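# Hang two metal bars on color-matched rack arms

## Task

Each of the two short metal bars has painted ends; place each one across the pair of rack arms whose labels (each label sits just above its arm) share that paint color. Each bar must lie on both arms of its pair with its center between them, and must stay there without the robot holding it. Afterwards, open the grippers and move the arms away.

## Robot and tools

Robot: two xArm6-style arms with parallel grippers, named left_arm and right_arm. left_arm is on the +y side of the table; the names do not refer to image sides. Each arm has six revolute joints (waist, shoulder, elbow, forearm roll, wrist pitch, wrist roll) plus a gripper opening. Base poses in the scene frame: left_arm at (+0.029, +0.229, +0.195) m, quat_wxyz (+0.995, -0.049, +0.001, +0.088); right_arm at (-0.021, -0.219, +0.195) m, quat_wxyz (+0.998, +0.049, +0.008, +0.049). Bases may be slightly tilted. Mounting plates and the metal frame behind the arms are fixed obstacles.

Scene frame: origin on the table top midway between the arms, +x out over the table, +z up. All reported gripper poses and velocities use this frame. Reported hand positions may be off, more so when reaching far.

Gripper geometry: fingers point along the gripper's +z axis and close along its y axis. end_effector_position is the pinch point between the pads when closed, roughly 2 cm short of the fingertips; closing pushes the tips about 10 mm further along +z. Fully open pad gap is 0.084 m.

Tool execute_actions, argument actions: a list holding zero or one item. Empty list: no command, just returns the state. A move item: {"rows": [[...]], "steps": n}, with n from 1 to 15 control steps (each 1/30 s, default 15). Each row is an absolute joint target, not an offset: exactly 14 numbers, one list covering both arms, in the order left waist, shoulder, elbow, forearm roll, wrist pitch, wrist roll, left opening, then the same seven for right_arm. Always send all 14 even if one arm stays put (repeat its current values). Up to 15 rows; one row per step, the final row held for any remaining steps. A wait item: {"steps": n} with n up to 300, counted from the previous result, during which no new target is sent. Optional pictures (boolean) controls whether camera images come back; by default they do.

Joint targets are in radians, same convention as the Joint positions line. Stated ranges: waist -6.283..6.283, shoulder -2.059..2.094, elbow -3.927..0.192, forearm roll -6.283..6.283, wrist pitch -1.693..3.142, wrist roll -6.283..6.283. A target more than 0.010 rad beyond a range end, and further out than the current angle, gets the whole call rejected (nothing is sent). True ends can differ by 0.010 rad; overshooting targets are clipped and reported as "joint sent to its limit" (possibly about an earlier, still-running action). Absence of that message does not prove more travel is available.

Opening: a number from -1 (closed) to +1 (fully open). To hold something, command a value well under grip_measured (the measured opening on the same scale); lower means tighter, up to about 24 N per pad for parts up to ~6 cm wide. Slamming shut can squeeze too hard. Re-sending the read grip_measured still clamps lightly.

Motion limits: joint targets move at most 3.14 rad/s, ramping up over 0.16 s, with all joints of an arm synchronized to arrive together. Per step a target is kept within 0.623 rad of the measured angle, and if targets would move the gripper over 70 mm from where it is, they are pulled back. Large moves therefore take several calls. Arms keep tracking the last sent row between calls (including while you are composing a reply) until they settle or a step is HELD.

Result lines: state per arm (end_effector_position in m, end_effector_quat_wxyz, linear/angular velocity); Joint positions and Joint velocities per arm (six joints in rad, rad/s, then pad gap in m); grip_measured; joint torques (total drive output, offset and noisy, not contact-only). "joint command not followed" means the clearance check altered or blocked targets. HELD marks steps where your row was partly or fully not sent. "too close" warnings count each plate and its half of the frame as part of that arm.

Faults: if contact torque reaches a joint's load limit (waist 47, shoulder 47, elbow 28.2, forearm roll 28.2, wrist pitch 18.8, wrist roll 18.8 N m; held weight counts), the arm backs off, freezes for 10 s and drops the rest of the call. Holding loads heats motors: MOTOR HOT warnings from 65 °C, and at 80 °C the arm is braked until cool (OVER-TEMPERATURE FAULT). Avoid long static holds.

Tool zoom_image: camera (cam_head_left, cam_head_right, cam_left_wrist, cam_right_wrist; each 504x504) and region [x0, y0, x1, y1] in pixels from the image's top-left, at most 504x504. Gives a magnified view of that camera's latest image. Wrist camera frame: +z forward, +x right, +y down in the image.

Tool read_manual: optional section ("licences"); returns licence texts only, no motion.

Tool finished_scene: scene (integer, the current scene's number). A reply with no tool call ends everything.

Cautions: random brief tugs may act on held parts or loose objects. Never let anything leave the table. Do not let the arms collide or press on each other. Avoid drops, slips, slams and forceful pushes; move smoothly. Before finishing, make sure each bar rests on its own and both grippers are open and clear.

Each tool is called after ">>>" as a command line: name --argument value for each argument, lists and objects as JSON in quotes; but a table of rows of numbers goes row by row, as --pt "numbers of a row", without its own name.

## Session

>>> execute_actions --actions '[]'

Scene clock: 0.00 s of 7200.00 s.
left_arm: end_effector_position=(+0.4184, +0.3702, +0.2257) grip_measured=+1.00 end_effector_quat_wxyz=(-0.034, +0.920, +0.083, +0.382) end_effector_velocity=(+0.000, -0.000, +0.000) end_effector_angular_velocity=(+0.000, -0.000, -0.001) | right_arm: end_effector_position=(+0.3933, -0.2490, +0.2260) grip_measured=+1.00 end_effector_quat_wxyz=(-0.020, +0.922, +0.045, +0.383) end_effector_velocity=(+0.000, -0.000, -0.000) end_effector_angular_velocity=(-0.000, +0.000, -0.000)
Joint positions: left_arm=[ 0.24   0.373 -0.227  0.127 -0.947  0.161  0.084] | right_arm=[-0.237  0.374 -0.231 -0.127 -0.946 -0.159  0.084]
Joint velocities: left_arm=[-0.001 -0.    -0.    -0.     0.    -0.    -0.   ] | right_arm=[-0.  0. -0.  0.  0.  0.  0.]
Joint torques (N m, as the arm reports them, + toward a larger angle): no reading

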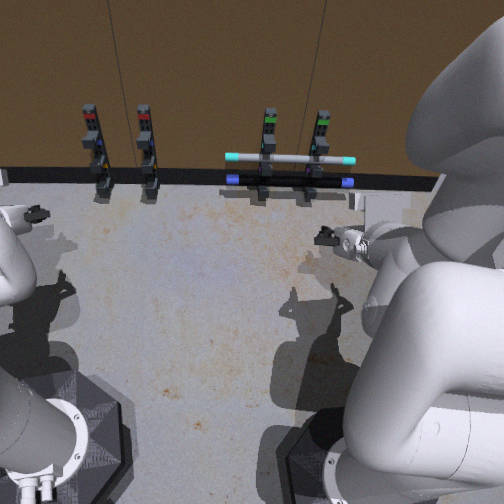

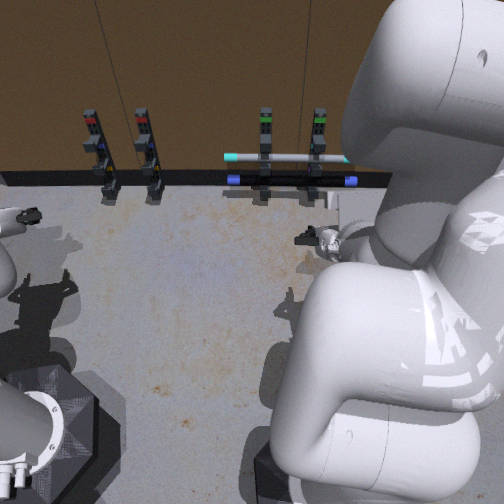

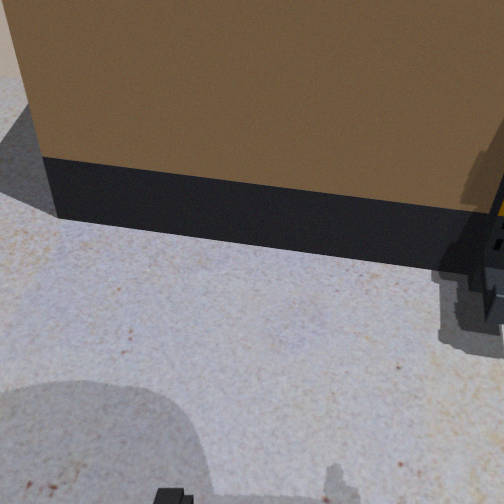

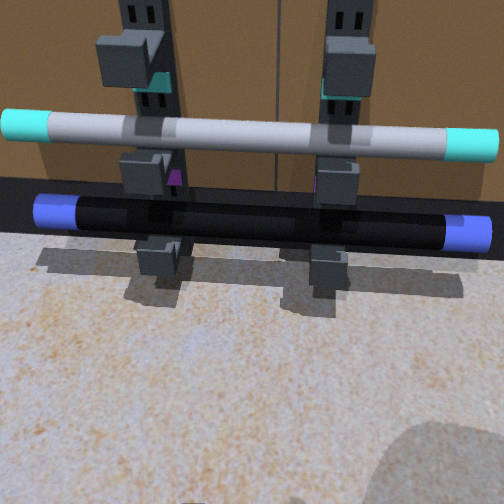

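>>> zoom_image --camera "cam_head_left" --region '[60, 90, 370, 220]'

Region (60, 90, 370, 220) of cam_head_left's 504x504 image, scaled by 1.626, with more detail than that image has; it fills the top 211 rows of this view, and the rest is white.

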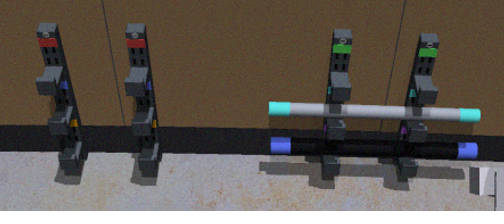

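>>> execute_actions --actions '[{"rows":[[0.24,0.373,-0.227,0.127,-0.947,0.161,1,-0.15,0.6,-0.3,-0.127,-1.1,1.41,1]],"steps":15}]'

>>> execute_actions --actions '[{"steps":30}]'

Scene clock: 19.40 s of 7200.00 s.
left_arm: end_effector_position=(+0.4184, +0.3701, +0.2256) grip_measured=+1.00 end_effector_quat_wxyz=(-0.034, +0.920, +0.083, +0.381) end_effector_velocity=(+0.000, -0.000, +0.000) end_effector_angular_velocity=(+0.000, -0.000, -0.001) | right_arm: end_effector_position=(+0.3892, -0.2089, +0.1899) grip_measured=+1.00 end_effector_quat_wxyz=(-0.216, +0.852, -0.353, +0.322) end_effector_velocity=(+0.002, +0.014, -0.010) end_effector_angular_velocity=(+1.763, +0.329, -1.730)
Joint positions: left_arm=[ 0.24   0.373 -0.227  0.127 -0.947  0.161  0.084] | right_arm=[-0.153  0.592 -0.297 -0.127 -1.094  0.795  0.084]
Joint velocities: left_arm=[-0.001 -0.     0.    -0.     0.     0.    -0.   ] | right_arm=[ 0.031  0.085 -0.034  0.001 -0.072  2.507 -0.   ]
Joint torques (N m, as the arm reports them, + toward a larger angle): left_arm=[-1.39 -9.88 -5.    1.14 -2.1   0.4 ] | right_arm=[  0.98 -19.77  -2.32  -0.44  -2.1   -1.17]
Steps of this call (steps 1 to 90: nothing new was sent; then 15.90 s passed at rest; steps 91 to 105: all 15 steps of this action). Readings (joint positions):
91: left_arm=[0.240 0.373 -0.227 0.127 -0.947 0.161] | right_arm=[-0.237 0.374 -0.231 -0.127 -0.946 -0.159]
92: left_arm=[0.240 0.373 -0.227 0.127 -0.947 0.161] | right_arm=[-0.237 0.375 -0.231 -0.127 -0.947 -0.154]
94: left_arm=[0.240 0.373 -0.227 0.127 -0.947 0.161] | right_arm=[-0.230 0.392 -0.237 -0.127 -0.960 -0.105]
98: left_arm=[0.240 0.373 -0.227 0.127 -0.947 0.161] | right_arm=[-0.191 0.495 -0.268 -0.127 -1.028 0.192]
105: the state above

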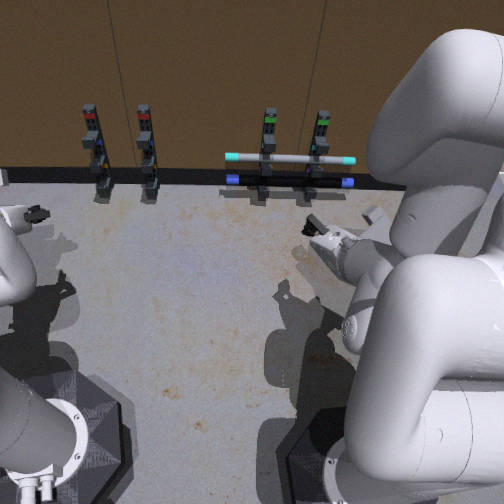

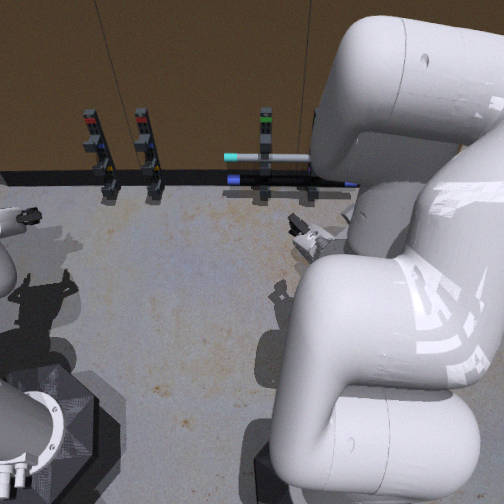

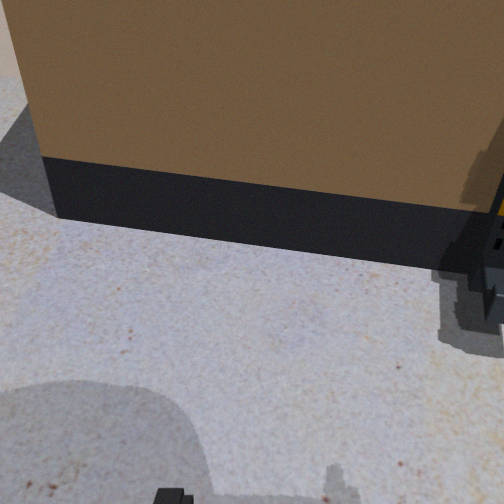

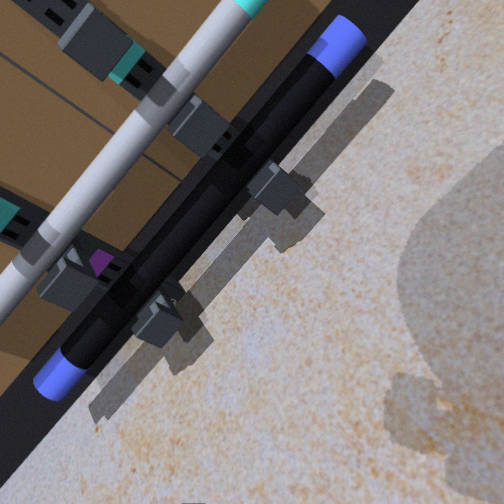

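Scene clock: 20.40 s of 7200.00 s.
left_arm: end_effector_position=(+0.4184, +0.3701, +0.2256) grip_measured=+1.00 end_effector_quat_wxyz=(-0.034, +0.920, +0.083, +0.381) end_effector_velocity=(+0.000, -0.000, +0.000) end_effector_angular_velocity=(-0.000, -0.000, -0.001) | right_arm: end_effector_position=(+0.3891, -0.2076, +0.1889) grip_measured=+1.00 end_effector_quat_wxyz=(-0.304, +0.706, -0.593, +0.241) end_effector_velocity=(-0.000, +0.000, -0.000) end_effector_angular_velocity=(+0.000, +0.001, -0.000)
Joint positions: left_arm=[ 0.24   0.373 -0.227  0.127 -0.947  0.161  0.084] | right_arm=[-0.15   0.6   -0.3   -0.127 -1.1    1.41   0.084]
Joint velocities: left_arm=[ 0.    -0.    -0.     0.001  0.    -0.     0.   ] | right_arm=[-0.     0.001 -0.     0.     0.     0.     0.   ]
Joint torques (N m, as the arm reports them, + toward a larger angle): left_arm=[ -0.55 -10.92  -4.5    0.7   -2.08   0.44] | right_arm=[  1.12 -17.97  -1.87  -0.28  -2.05  -0.7 ]
Steps of this call (steps 1 to 30: the robot went on to your last target). Readings (joint positions):
1: left_arm=[0.240 0.373 -0.227 0.127 -0.947 0.161] | right_arm=[-0.152 0.595 -0.298 -0.127 -1.096 0.879]
2: left_arm=[0.240 0.373 -0.227 0.127 -0.947 0.161] | right_arm=[-0.151 0.596 -0.299 -0.127 -1.097 0.963]
4: left_arm=[0.240 0.373 -0.227 0.127 -0.947 0.161] | right_arm=[-0.151 0.598 -0.299 -0.127 -1.099 1.123]
8: left_arm=[0.240 0.373 -0.227 0.127 -0.947 0.161] | right_arm=[-0.150 0.599 -0.300 -0.127 -1.100 1.340]
30: the state above
All arms were judged still, so your last target was given up. Only a new action makes them travel on or press farther. Fingers that are still opening or closing keep moving.

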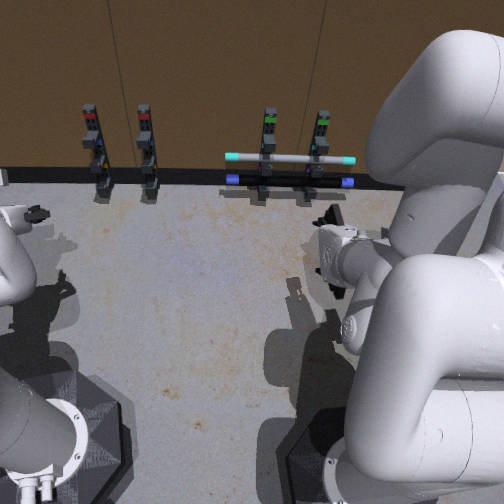

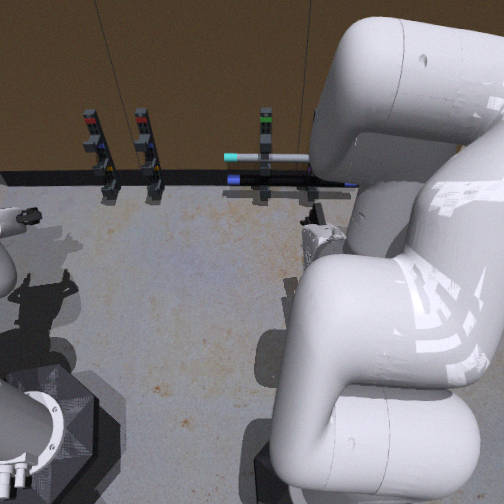

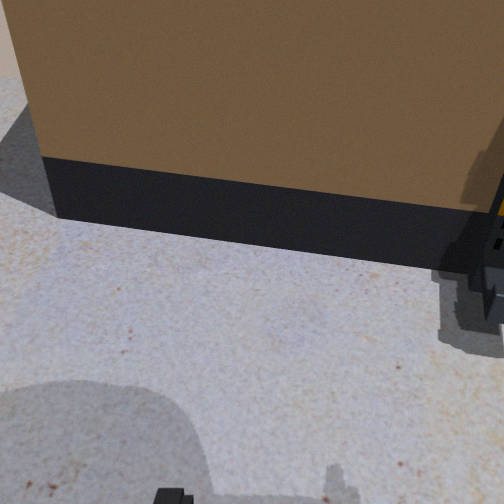

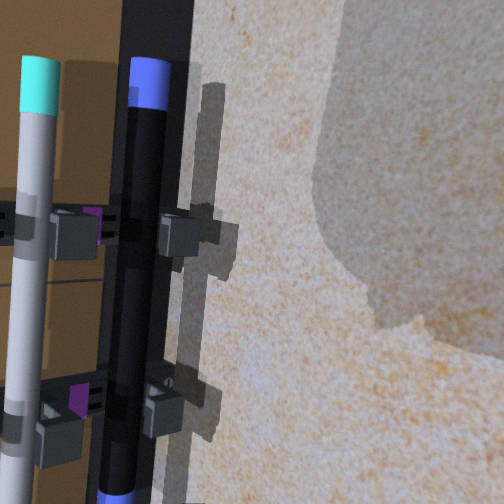

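>>> execute_actions --actions '[{"rows":[[0.24,0.373,-0.227,0.127,-0.947,0.161,1,-0.15,0.6,-0.5,-0.127,-0.9,1.41,1]],"steps":15}]'

Scene clock: 30.83 s of 7200.00 s.
left_arm: end_effector_position=(+0.4184, +0.3701, +0.2256) grip_measured=+1.00 end_effector_quat_wxyz=(-0.034, +0.920, +0.083, +0.381) end_effector_velocity=(+0.000, -0.001, -0.000) end_effector_angular_velocity=(-0.000, -0.000, -0.003) | right_arm: end_effector_position=(+0.4577, -0.2129, +0.1877) grip_measured=+1.00 end_effector_quat_wxyz=(-0.296, +0.711, -0.588, +0.247) end_effector_velocity=(+0.008, -0.000, -0.001) end_effector_angular_velocity=(-0.003, +0.005, +0.002)
Joint positions: left_arm=[ 0.24   0.373 -0.227  0.127 -0.947  0.161  0.084] | right_arm=[-0.15   0.6   -0.497 -0.127 -0.903  1.41   0.084]
Joint velocities: left_arm=[-0.001  0.     0.     0.002 -0.     0.    -0.   ] | right_arm=[ 0.     0.002 -0.026 -0.001  0.029 -0.     0.   ]
Joint torques (N m, as the arm reports them, + toward a larger angle): left_arm=[ -1.55 -10.01  -5.07   1.3   -1.73   0.44] | right_arm=[  1.67 -21.55  -6.3   -0.42  -1.73  -0.86]
Steps of this call (steps 1 to 90: nothing new was sent; then 6.93 s passed at rest; steps 91 to 105: all 15 steps of this action). Readings (joint positions):
91: left_arm=[0.240 0.373 -0.227 0.127 -0.947 0.161] | right_arm=[-0.150 0.600 -0.300 -0.127 -1.100 1.410]
92: left_arm=[0.240 0.373 -0.227 0.127 -0.947 0.161] | right_arm=[-0.150 0.600 -0.303 -0.127 -1.095 1.410]
94: left_arm=[0.240 0.373 -0.227 0.127 -0.947 0.161] | right_arm=[-0.150 0.601 -0.344 -0.127 -1.049 1.410]
98: left_arm=[0.240 0.373 -0.227 0.127 -0.947 0.161] | right_arm=[-0.150 0.599 -0.466 -0.127 -0.940 1.410]
105: the state above

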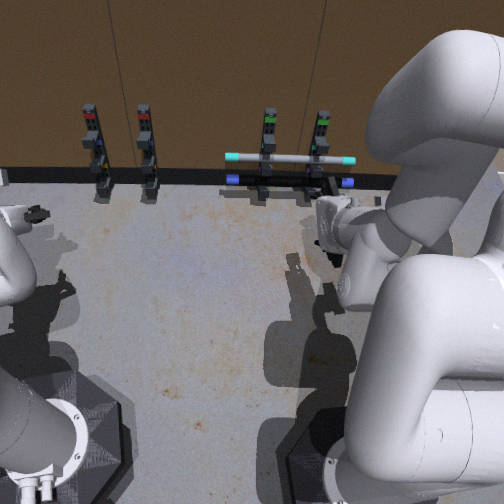

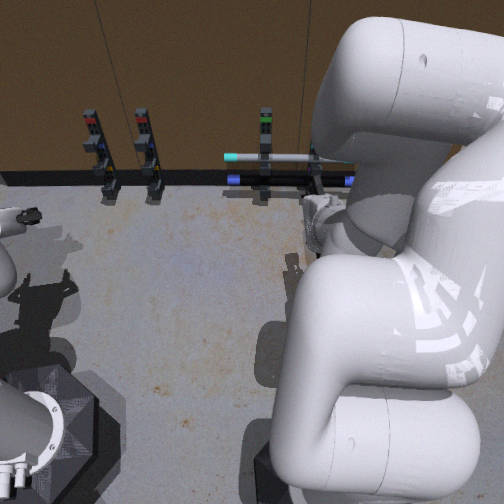

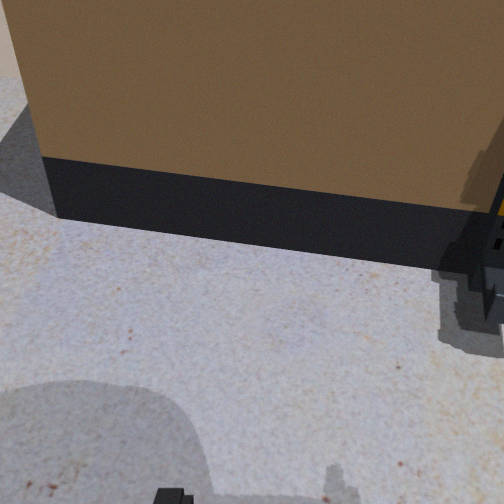

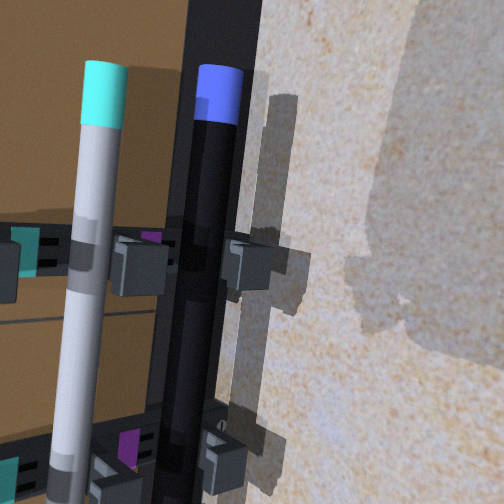

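>>> execute_actions --actions '[{"rows":[[0.24,0.373,-0.227,0.127,-0.947,0.161,1,-0.15,0.7,-0.685,-0.127,-0.815,1.41,1]],"steps":15}]'

Scene clock: 40.33 s of 7200.00 s.
left_arm: end_effector_position=(+0.4184, +0.3701, +0.2256) grip_measured=+1.00 end_effector_quat_wxyz=(-0.034, +0.920, +0.083, +0.381) end_effector_velocity=(-0.000, +0.001, +0.000) end_effector_angular_velocity=(+0.000, -0.000, +0.002) | right_arm: end_effector_position=(+0.5066, -0.2150, +0.1701) grip_measured=+1.00 end_effector_quat_wxyz=(-0.292, +0.713, -0.586, +0.251) end_effector_velocity=(+0.007, -0.000, -0.002) end_effector_angular_velocity=(-0.002, -0.002, +0.000)
Joint positions: left_arm=[ 0.24   0.373 -0.227  0.127 -0.947  0.161  0.084] | right_arm=[-0.15   0.699 -0.682 -0.127 -0.816  1.41   0.084]
Joint velocities: left_arm=[ 0.001 -0.    -0.    -0.001  0.    -0.    -0.   ] | right_arm=[-0.     0.012 -0.025 -0.     0.012 -0.     0.   ]
Joint torques (N m, as the arm reports them, + toward a larger angle): left_arm=[-1.57 -9.86 -4.53  1.24 -2.03  0.35] | right_arm=[  2.1  -24.24  -8.35  -0.51  -2.23  -0.77]
Steps of this call (steps 1 to 15: the robot went on to your last target; steps 16 to 90: nothing new was sent; then 6.00 s passed at rest; steps 91 to 105: all 15 steps of this action). Readings (joint positions):
91: left_arm=[0.240 0.373 -0.227 0.127 -0.947 0.161] | right_arm=[-0.150 0.600 -0.500 -0.127 -0.900 1.410]
92: left_arm=[0.240 0.373 -0.227 0.127 -0.947 0.161] | right_arm=[-0.150 0.602 -0.504 -0.127 -0.898 1.410]
94: left_arm=[0.240 0.373 -0.227 0.127 -0.947 0.161] | right_arm=[-0.150 0.625 -0.545 -0.127 -0.878 1.410]
98: left_arm=[0.240 0.373 -0.227 0.127 -0.947 0.161] | right_arm=[-0.150 0.682 -0.653 -0.127 -0.831 1.410]
105: the state above

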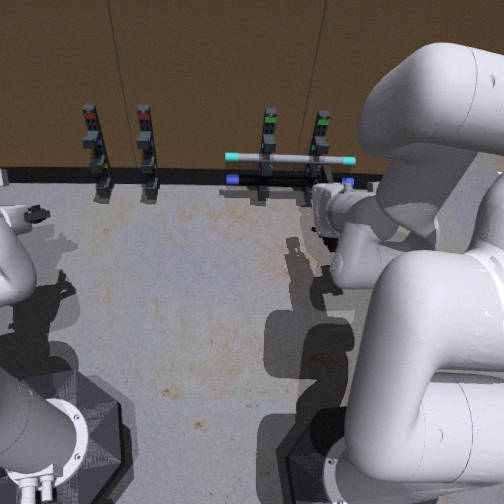

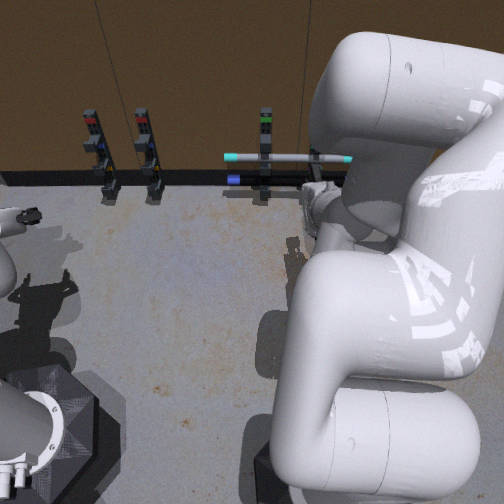

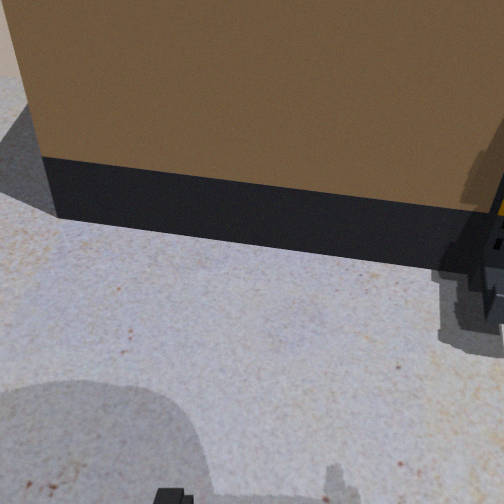

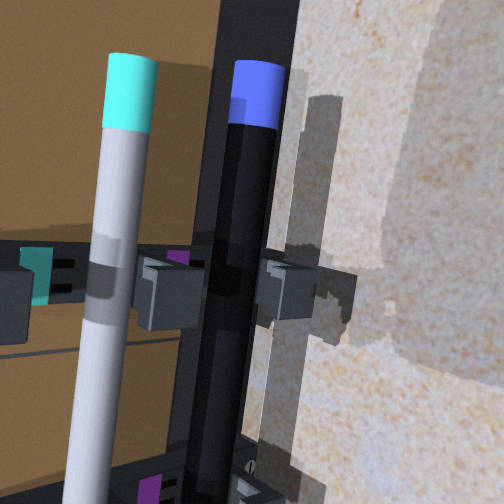

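>>> execute_actions --actions '[{"rows":[[0.24,0.373,-0.227,0.127,-0.947,0.161,1,-0.15,1.04,-1.17,-0.127,-0.67,1.41,1]],"steps":15}]'

>>> execute_actions --actions '[{"steps":15}]'

Scene clock: 54.70 s of 7200.00 s.
left_arm: end_effector_position=(+0.4184, +0.3701, +0.2256) grip_measured=+1.00 end_effector_quat_wxyz=(-0.034, +0.920, +0.083, +0.381) end_effector_velocity=(+0.000, -0.000, +0.000) end_effector_angular_velocity=(-0.000, -0.000, -0.001) | right_arm: end_effector_position=(+0.5976, -0.2155, +0.0997) grip_measured=+1.00 end_effector_quat_wxyz=(-0.286, +0.715, -0.585, +0.255) end_effector_velocity=(+0.054, +0.000, -0.051) end_effector_angular_velocity=(-0.012, +0.001, -0.001)
Joint positions: left_arm=[ 0.24   0.373 -0.227  0.127 -0.947  0.161  0.084] | right_arm=[-0.15   1.021 -1.141 -0.127 -0.678  1.41   0.084]
Joint velocities: left_arm=[ 0.    -0.    -0.     0.001 -0.     0.    -0.   ] | right_arm=[ 0.     0.225 -0.324 -0.     0.099 -0.     0.   ]
Joint torques (N m, as the arm reports them, + toward a larger angle): left_arm=[-0.77 -9.82 -4.72  0.92 -2.03  0.03] | right_arm=[  2.08 -33.29  -9.57  -0.22  -2.21  -0.71]
Steps of this call (steps 1 to 15: the robot went on to your last target; steps 16 to 90: nothing new was sent; then 10.87 s passed at rest; steps 91 to 105: all 15 steps of this action). Readings (joint positions):
91: left_arm=[0.240 0.373 -0.227 0.127 -0.947 0.161] | right_arm=[-0.150 0.700 -0.685 -0.127 -0.815 1.410]
92: left_arm=[0.240 0.373 -0.227 0.127 -0.947 0.161] | right_arm=[-0.150 0.703 -0.689 -0.127 -0.814 1.410]
94: left_arm=[0.240 0.373 -0.227 0.127 -0.947 0.161] | right_arm=[-0.150 0.734 -0.735 -0.127 -0.800 1.410]
98: left_arm=[0.240 0.373 -0.227 0.127 -0.947 0.161] | right_arm=[-0.150 0.864 -0.919 -0.127 -0.745 1.410]
105: the state above

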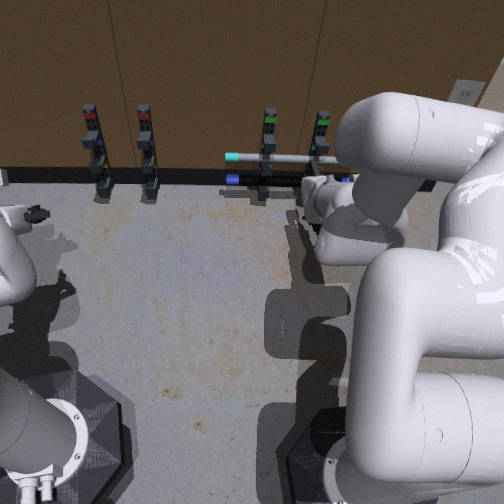

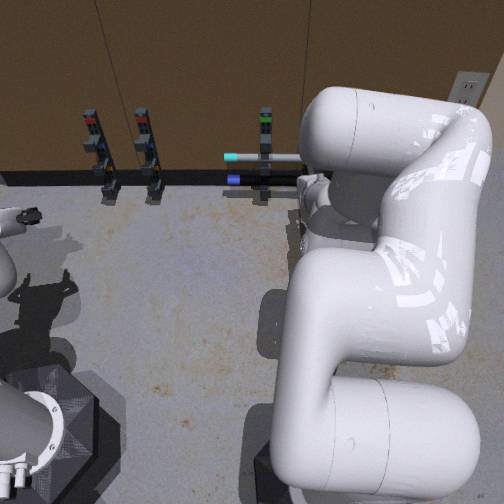

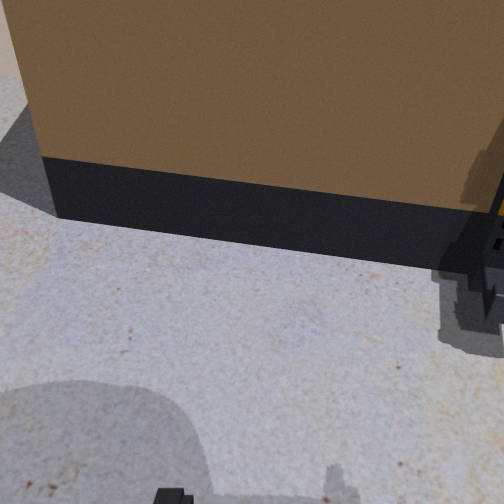

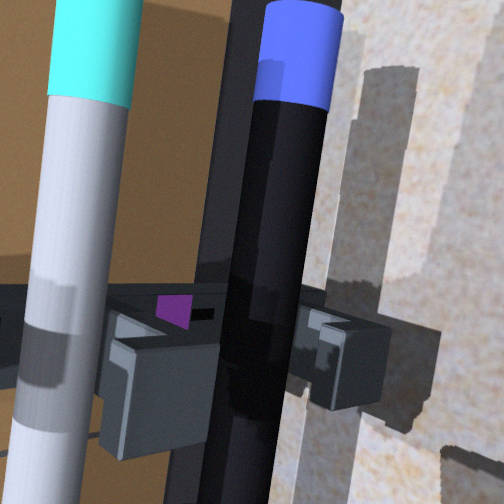

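Scene clock: 55.20 s of 7200.00 s.
left_arm: end_effector_position=(+0.4184, +0.3701, +0.2256) grip_measured=+1.00 end_effector_quat_wxyz=(-0.034, +0.920, +0.083, +0.381) end_effector_velocity=(-0.000, +0.001, +0.000) end_effector_angular_velocity=(+0.000, -0.000, +0.002) | right_arm: end_effector_position=(+0.6030, -0.2156, +0.0963) grip_measured=+1.00 end_effector_quat_wxyz=(-0.286, +0.715, -0.584, +0.256) end_effector_velocity=(-0.000, +0.000, -0.001) end_effector_angular_velocity=(-0.000, +0.002, +0.001)
Joint positions: left_arm=[ 0.24   0.373 -0.227  0.127 -0.947  0.161  0.084] | right_arm=[-0.15   1.04  -1.17  -0.127 -0.67   1.41   0.084]
Joint velocities: left_arm=[ 0.002 -0.    -0.    -0.001  0.     0.    -0.   ] | right_arm=[-0.     0.003 -0.002 -0.001  0.001  0.     0.   ]
Joint torques (N m, as the arm reports them, + toward a larger angle): left_arm=[ -1.94 -10.63  -4.29   0.77  -2.     0.3 ] | right_arm=[  3.28 -30.45 -12.02   0.03  -2.27  -0.65]
Steps of this call (steps 1 to 15: the robot went on to your last target). Readings (joint positions):
1: left_arm=[0.240 0.373 -0.227 0.127 -0.947 0.161] | right_arm=[-0.150 1.027 -1.150 -0.127 -0.676 1.410]
2: left_arm=[0.240 0.373 -0.227 0.127 -0.947 0.161] | right_arm=[-0.150 1.031 -1.156 -0.127 -0.674 1.410]
4: left_arm=[0.240 0.373 -0.227 0.127 -0.947 0.161] | right_arm=[-0.150 1.035 -1.163 -0.127 -0.672 1.410]
8: left_arm=[0.240 0.373 -0.227 0.127 -0.947 0.161] | right_arm=[-0.150 1.038 -1.168 -0.127 -0.671 1.410]
15: the state above

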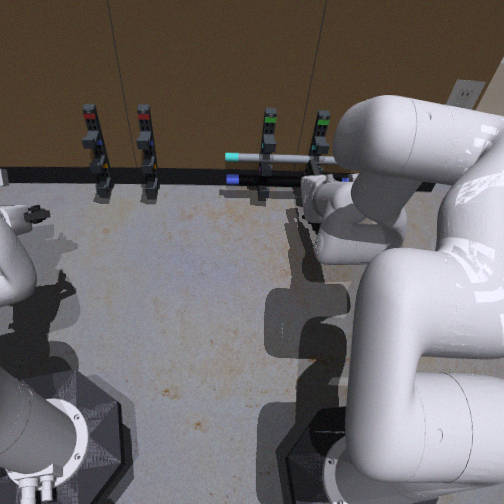

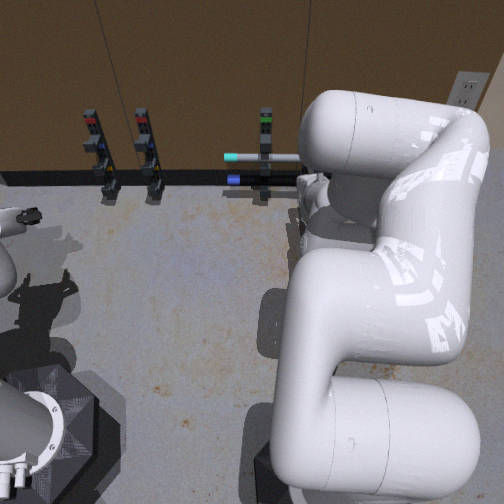

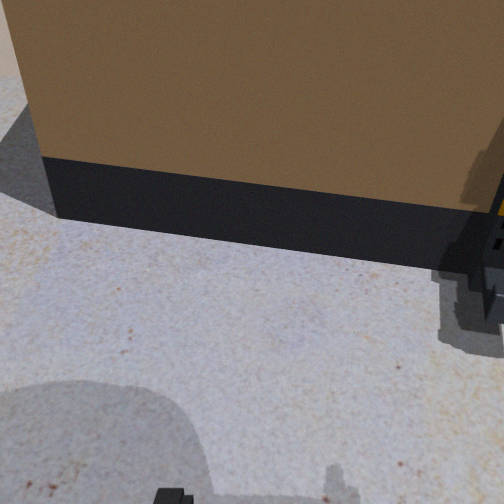

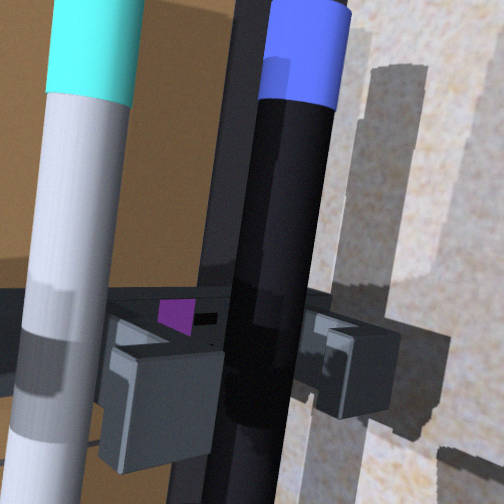

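>>> execute_actions --actions '[{"rows":[[0.24,0.373,-0.227,0.127,-0.947,0.161,1,-0.07,1.13,-1.26,-0.127,-0.67,1.48,1]],"steps":15}]'

>>> execute_actions --actions '[{"steps":10}]'

Scene clock: 73.37 s of 7200.00 s.
left_arm: end_effector_position=(+0.4184, +0.3701, +0.2256) grip_measured=+1.00 end_effector_quat_wxyz=(-0.034, +0.920, +0.083, +0.381) end_effector_velocity=(+0.000, -0.000, -0.000) end_effector_angular_velocity=(+0.000, +0.000, -0.001) | right_arm: end_effector_position=(+0.6088, -0.1642, +0.0766) grip_measured=+1.00 end_effector_quat_wxyz=(-0.307, +0.716, -0.580, +0.237) end_effector_velocity=(-0.000, +0.006, -0.003) end_effector_angular_velocity=(+0.007, +0.003, +0.002)
Joint positions: left_arm=[ 0.24   0.373 -0.227  0.127 -0.947  0.161  0.084] | right_arm=[-0.071  1.129 -1.259 -0.127 -0.67   1.479  0.084]
Joint velocities: left_arm=[-0.001  0.     0.    -0.001  0.    -0.     0.   ] | right_arm=[ 0.008  0.012 -0.01  -0.     0.     0.01  -0.   ]
Joint torques (N m, as the arm reports them, + toward a larger angle): left_arm=[ -1.64 -10.16  -4.9    0.79  -1.98   0.61] | right_arm=[  3.07 -31.33 -11.51  -0.26  -2.17  -0.93]
Steps of this call (steps 1 to 15: the robot went on to your last target; steps 16 to 90: nothing new was sent; then 14.67 s passed at rest; steps 91 to 105: all 15 steps of this action). Readings (joint positions):
91: left_arm=[0.240 0.373 -0.227 0.127 -0.947 0.161] | right_arm=[-0.150 1.040 -1.170 -0.127 -0.670 1.410]
92: left_arm=[0.240 0.373 -0.227 0.127 -0.947 0.161] | right_arm=[-0.148 1.043 -1.174 -0.127 -0.670 1.414]
94: left_arm=[0.240 0.373 -0.227 0.127 -0.947 0.161] | right_arm=[-0.124 1.071 -1.204 -0.126 -0.671 1.436]
98: left_arm=[0.240 0.373 -0.227 0.127 -0.947 0.161] | right_arm=[-0.079 1.118 -1.244 -0.128 -0.669 1.469]
105: the state above

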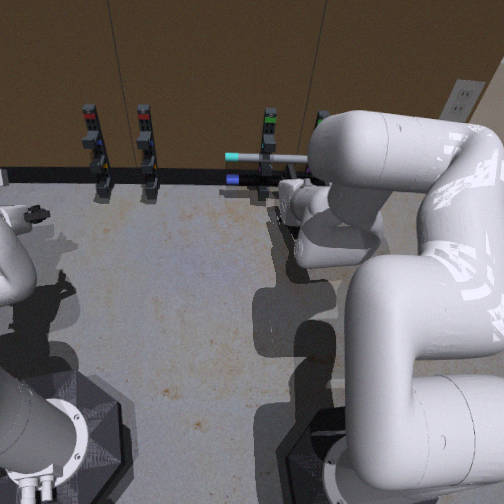

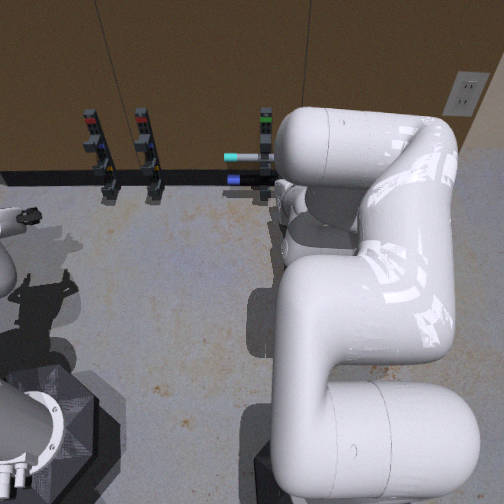

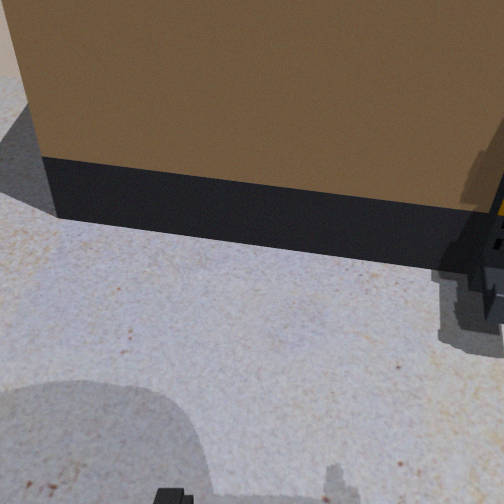

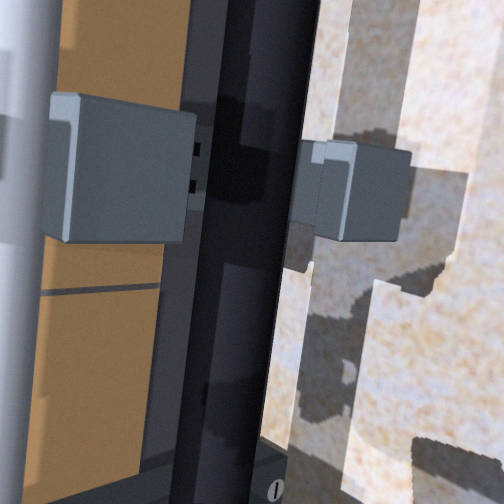

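Scene clock: 73.70 s of 7200.00 s.
left_arm: end_effector_position=(+0.4184, +0.3701, +0.2256) grip_measured=+1.00 end_effector_quat_wxyz=(-0.034, +0.920, +0.083, +0.381) end_effector_velocity=(-0.000, +0.000, +0.000) end_effector_angular_velocity=(+0.000, +0.000, +0.001) | right_arm: end_effector_position=(+0.6086, -0.1633, +0.0761) grip_measured=+1.00 end_effector_quat_wxyz=(-0.307, +0.717, -0.580, +0.237) end_effector_velocity=(+0.001, +0.001, +0.001) end_effector_angular_velocity=(+0.000, -0.001, +0.001)
Joint positions: left_arm=[ 0.24   0.373 -0.227  0.127 -0.947  0.161  0.084] | right_arm=[-0.07   1.13  -1.26  -0.127 -0.67   1.48   0.084]
Joint velocities: left_arm=[-0.    -0.    -0.    -0.002 -0.     0.     0.   ] | right_arm=[ 0.001 -0.002  0.    -0.     0.     0.     0.   ]
Joint torques (N m, as the arm reports them, + toward a larger angle): left_arm=[ -1.33 -10.86  -5.17   0.58  -2.02   0.33] | right_arm=[  3.18 -31.04 -11.84  -0.6   -2.32  -0.41]
Steps of this call (steps 1 to 10: the robot went on to your last target). Readings (joint positions):
1: left_arm=[0.240 0.373 -0.227 0.127 -0.947 0.161] | right_arm=[-0.071 1.129 -1.259 -0.127 -0.670 1.479]
2: left_arm=[0.240 0.373 -0.227 0.127 -0.947 0.161] | right_arm=[-0.071 1.129 -1.260 -0.127 -0.670 1.480]
4: left_arm=[0.240 0.373 -0.227 0.127 -0.947 0.161] | right_arm=[-0.071 1.129 -1.260 -0.127 -0.670 1.480]
8: left_arm=[0.240 0.373 -0.227 0.127 -0.947 0.161] | right_arm=[-0.070 1.130 -1.260 -0.127 -0.670 1.480]
10: the state above

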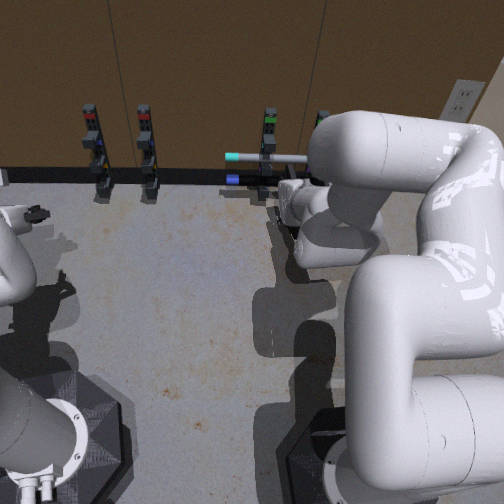

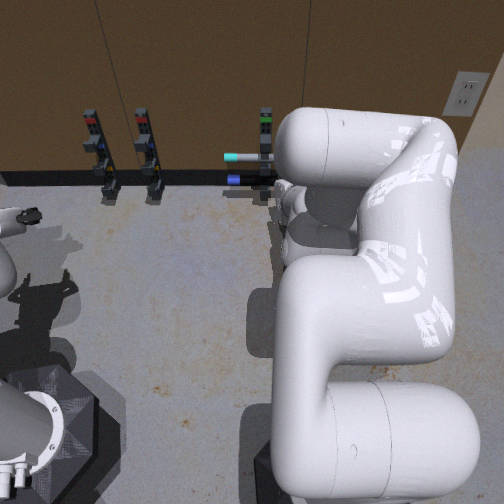

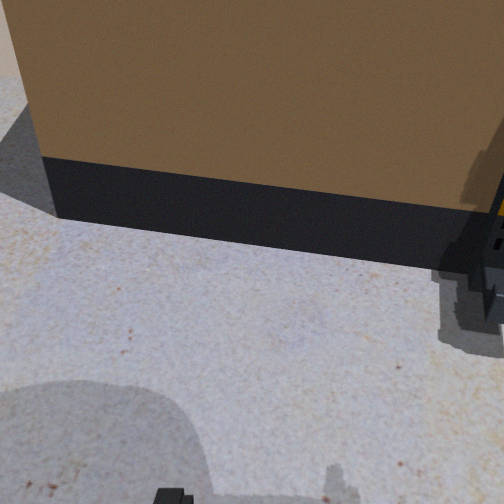

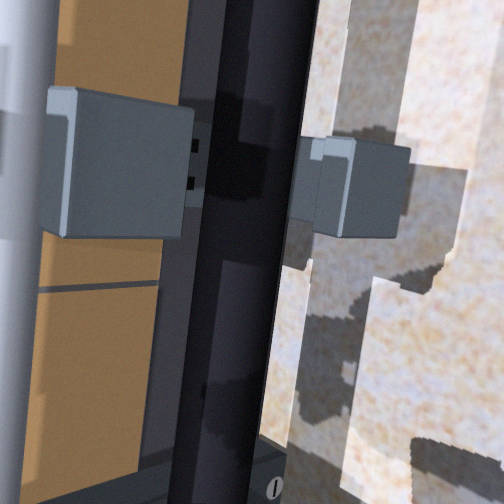

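>>> execute_actions --actions '[{"rows":[[0.24,0.373,-0.227,0.127,-0.947,0.161,1,-0.13,1.19,-1.32,-0.127,-0.67,1.43,1]],"steps":15}]'

>>> execute_actions --actions '[{"steps":10}]'

Scene clock: 83.57 s of 7200.00 s.
left_arm: end_effector_position=(+0.4184, +0.3701, +0.2256) grip_measured=+1.00 end_effector_quat_wxyz=(-0.034, +0.920, +0.083, +0.381) end_effector_velocity=(+0.000, -0.001, +0.000) end_effector_angular_velocity=(-0.000, -0.001, -0.002) | right_arm: end_effector_position=(+0.6138, -0.1988, +0.0559) grip_measured=+1.00 end_effector_quat_wxyz=(-0.292, +0.715, -0.584, +0.251) end_effector_velocity=(-0.000, -0.004, -0.003) end_effector_angular_velocity=(-0.005, +0.001, -0.002)
Joint positions: left_arm=[ 0.24   0.373 -0.227  0.127 -0.947  0.161  0.084] | right_arm=[-0.129  1.189 -1.319 -0.127 -0.67   1.431  0.084]
Joint velocities: left_arm=[-0.    -0.    -0.     0.002 -0.    -0.     0.   ] | right_arm=[-0.006  0.008 -0.007  0.     0.    -0.007 -0.   ]
Joint torques (N m, as the arm reports them, + toward a larger angle): left_arm=[-1.03 -9.66 -5.07  0.93 -2.04  0.19] | right_arm=[  2.6  -31.86 -11.69  -0.16  -1.92  -0.86]
Steps of this call (steps 1 to 15: the robot went on to your last target; steps 16 to 90: nothing new was sent; then 6.37 s passed at rest; steps 91 to 105: all 15 steps of this action). Readings (joint positions):
91: left_arm=[0.240 0.373 -0.227 0.127 -0.947 0.161] | right_arm=[-0.070 1.130 -1.260 -0.127 -0.670 1.480]
92: left_arm=[0.240 0.373 -0.227 0.127 -0.947 0.161] | right_arm=[-0.072 1.133 -1.264 -0.127 -0.670 1.476]
94: left_arm=[0.240 0.373 -0.227 0.127 -0.947 0.161] | right_arm=[-0.092 1.153 -1.285 -0.127 -0.670 1.460]
98: left_arm=[0.240 0.373 -0.227 0.127 -0.947 0.161] | right_arm=[-0.123 1.182 -1.310 -0.127 -0.670 1.438]
105: the state above

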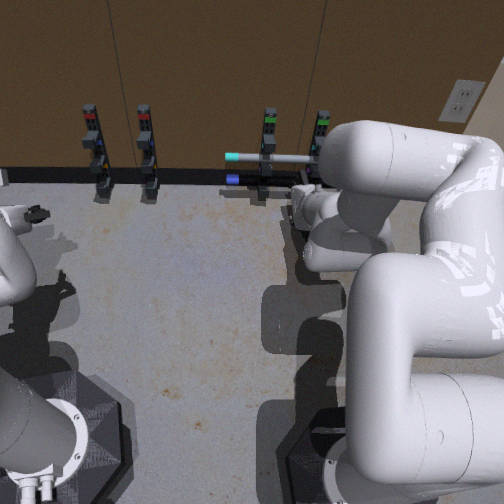

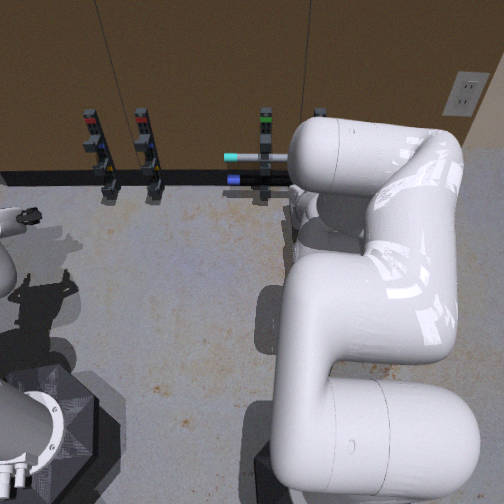

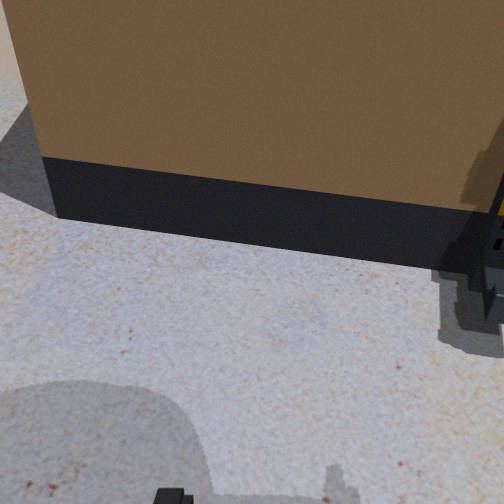

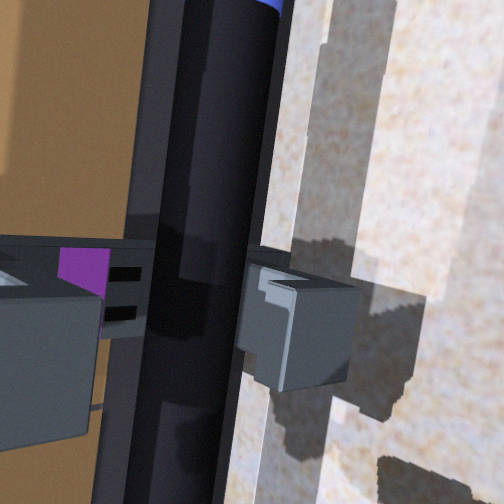

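Scene clock: 83.90 s of 7200.00 s.
left_arm: end_effector_position=(+0.4184, +0.3701, +0.2256) grip_measured=+1.00 end_effector_quat_wxyz=(-0.034, +0.920, +0.083, +0.381) end_effector_velocity=(-0.000, +0.001, +0.000) end_effector_angular_velocity=(+0.000, -0.000, +0.003) | right_arm: end_effector_position=(+0.6137, -0.1994, +0.0555) grip_measured=+1.00 end_effector_quat_wxyz=(-0.292, +0.715, -0.584, +0.251) end_effector_velocity=(-0.001, -0.000, -0.002) end_effector_angular_velocity=(-0.000, +0.003, -0.000)
Joint positions: left_arm=[ 0.24   0.373 -0.227  0.127 -0.947  0.161  0.084] | right_arm=[-0.13   1.19  -1.32  -0.127 -0.67   1.43   0.084]
Joint velocities: left_arm=[ 0.004 -0.    -0.     0.     0.     0.     0.   ] | right_arm=[-0.001  0.002  0.    -0.001  0.    -0.    -0.   ]
Joint torques (N m, as the arm reports them, + toward a larger angle): left_arm=[ -1.01 -10.46  -4.76   0.74  -2.13   0.29] | right_arm=[  2.51 -31.31 -11.49  -0.16  -2.01  -0.55]
Steps of this call (steps 1 to 10: the robot went on to your last target). Readings (joint positions):
1: left_arm=[0.240 0.373 -0.227 0.127 -0.947 0.161] | right_arm=[-0.129 1.189 -1.320 -0.127 -0.670 1.430]
2: left_arm=[0.240 0.373 -0.227 0.127 -0.947 0.161] | right_arm=[-0.129 1.189 -1.320 -0.127 -0.670 1.430]
4: left_arm=[0.240 0.373 -0.227 0.127 -0.947 0.161] | right_arm=[-0.130 1.190 -1.320 -0.127 -0.670 1.430]
8: left_arm=[0.240 0.373 -0.227 0.127 -0.947 0.161] | right_arm=[-0.130 1.190 -1.320 -0.127 -0.670 1.430]
10: the state above

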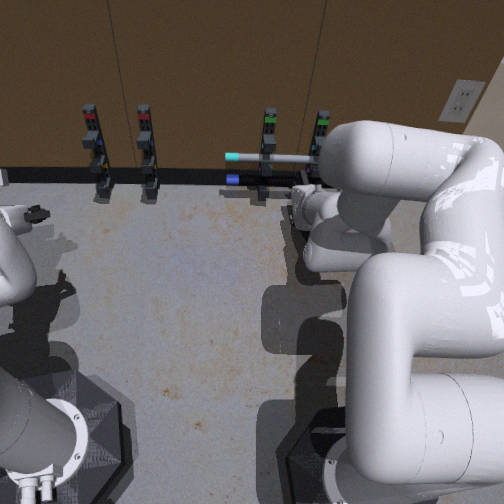

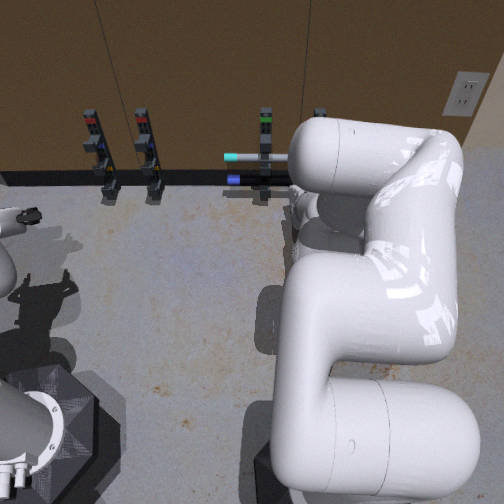

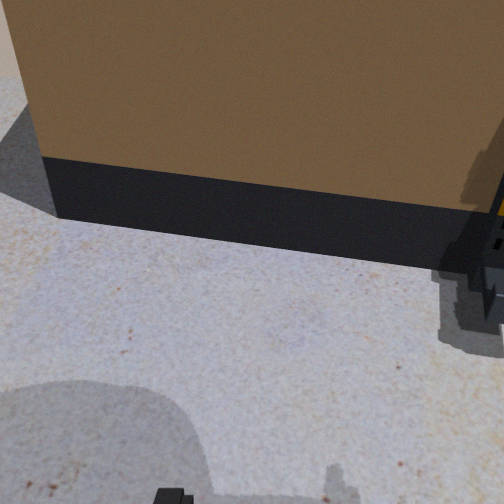

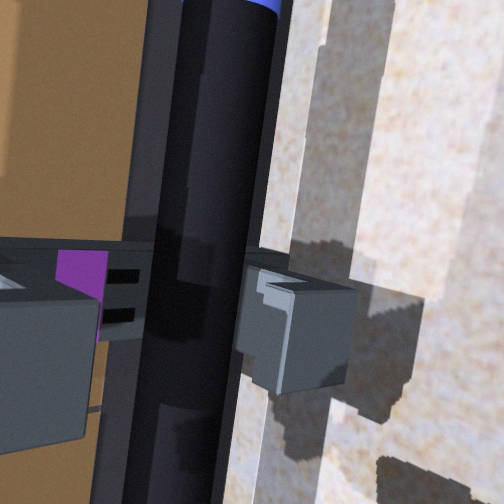

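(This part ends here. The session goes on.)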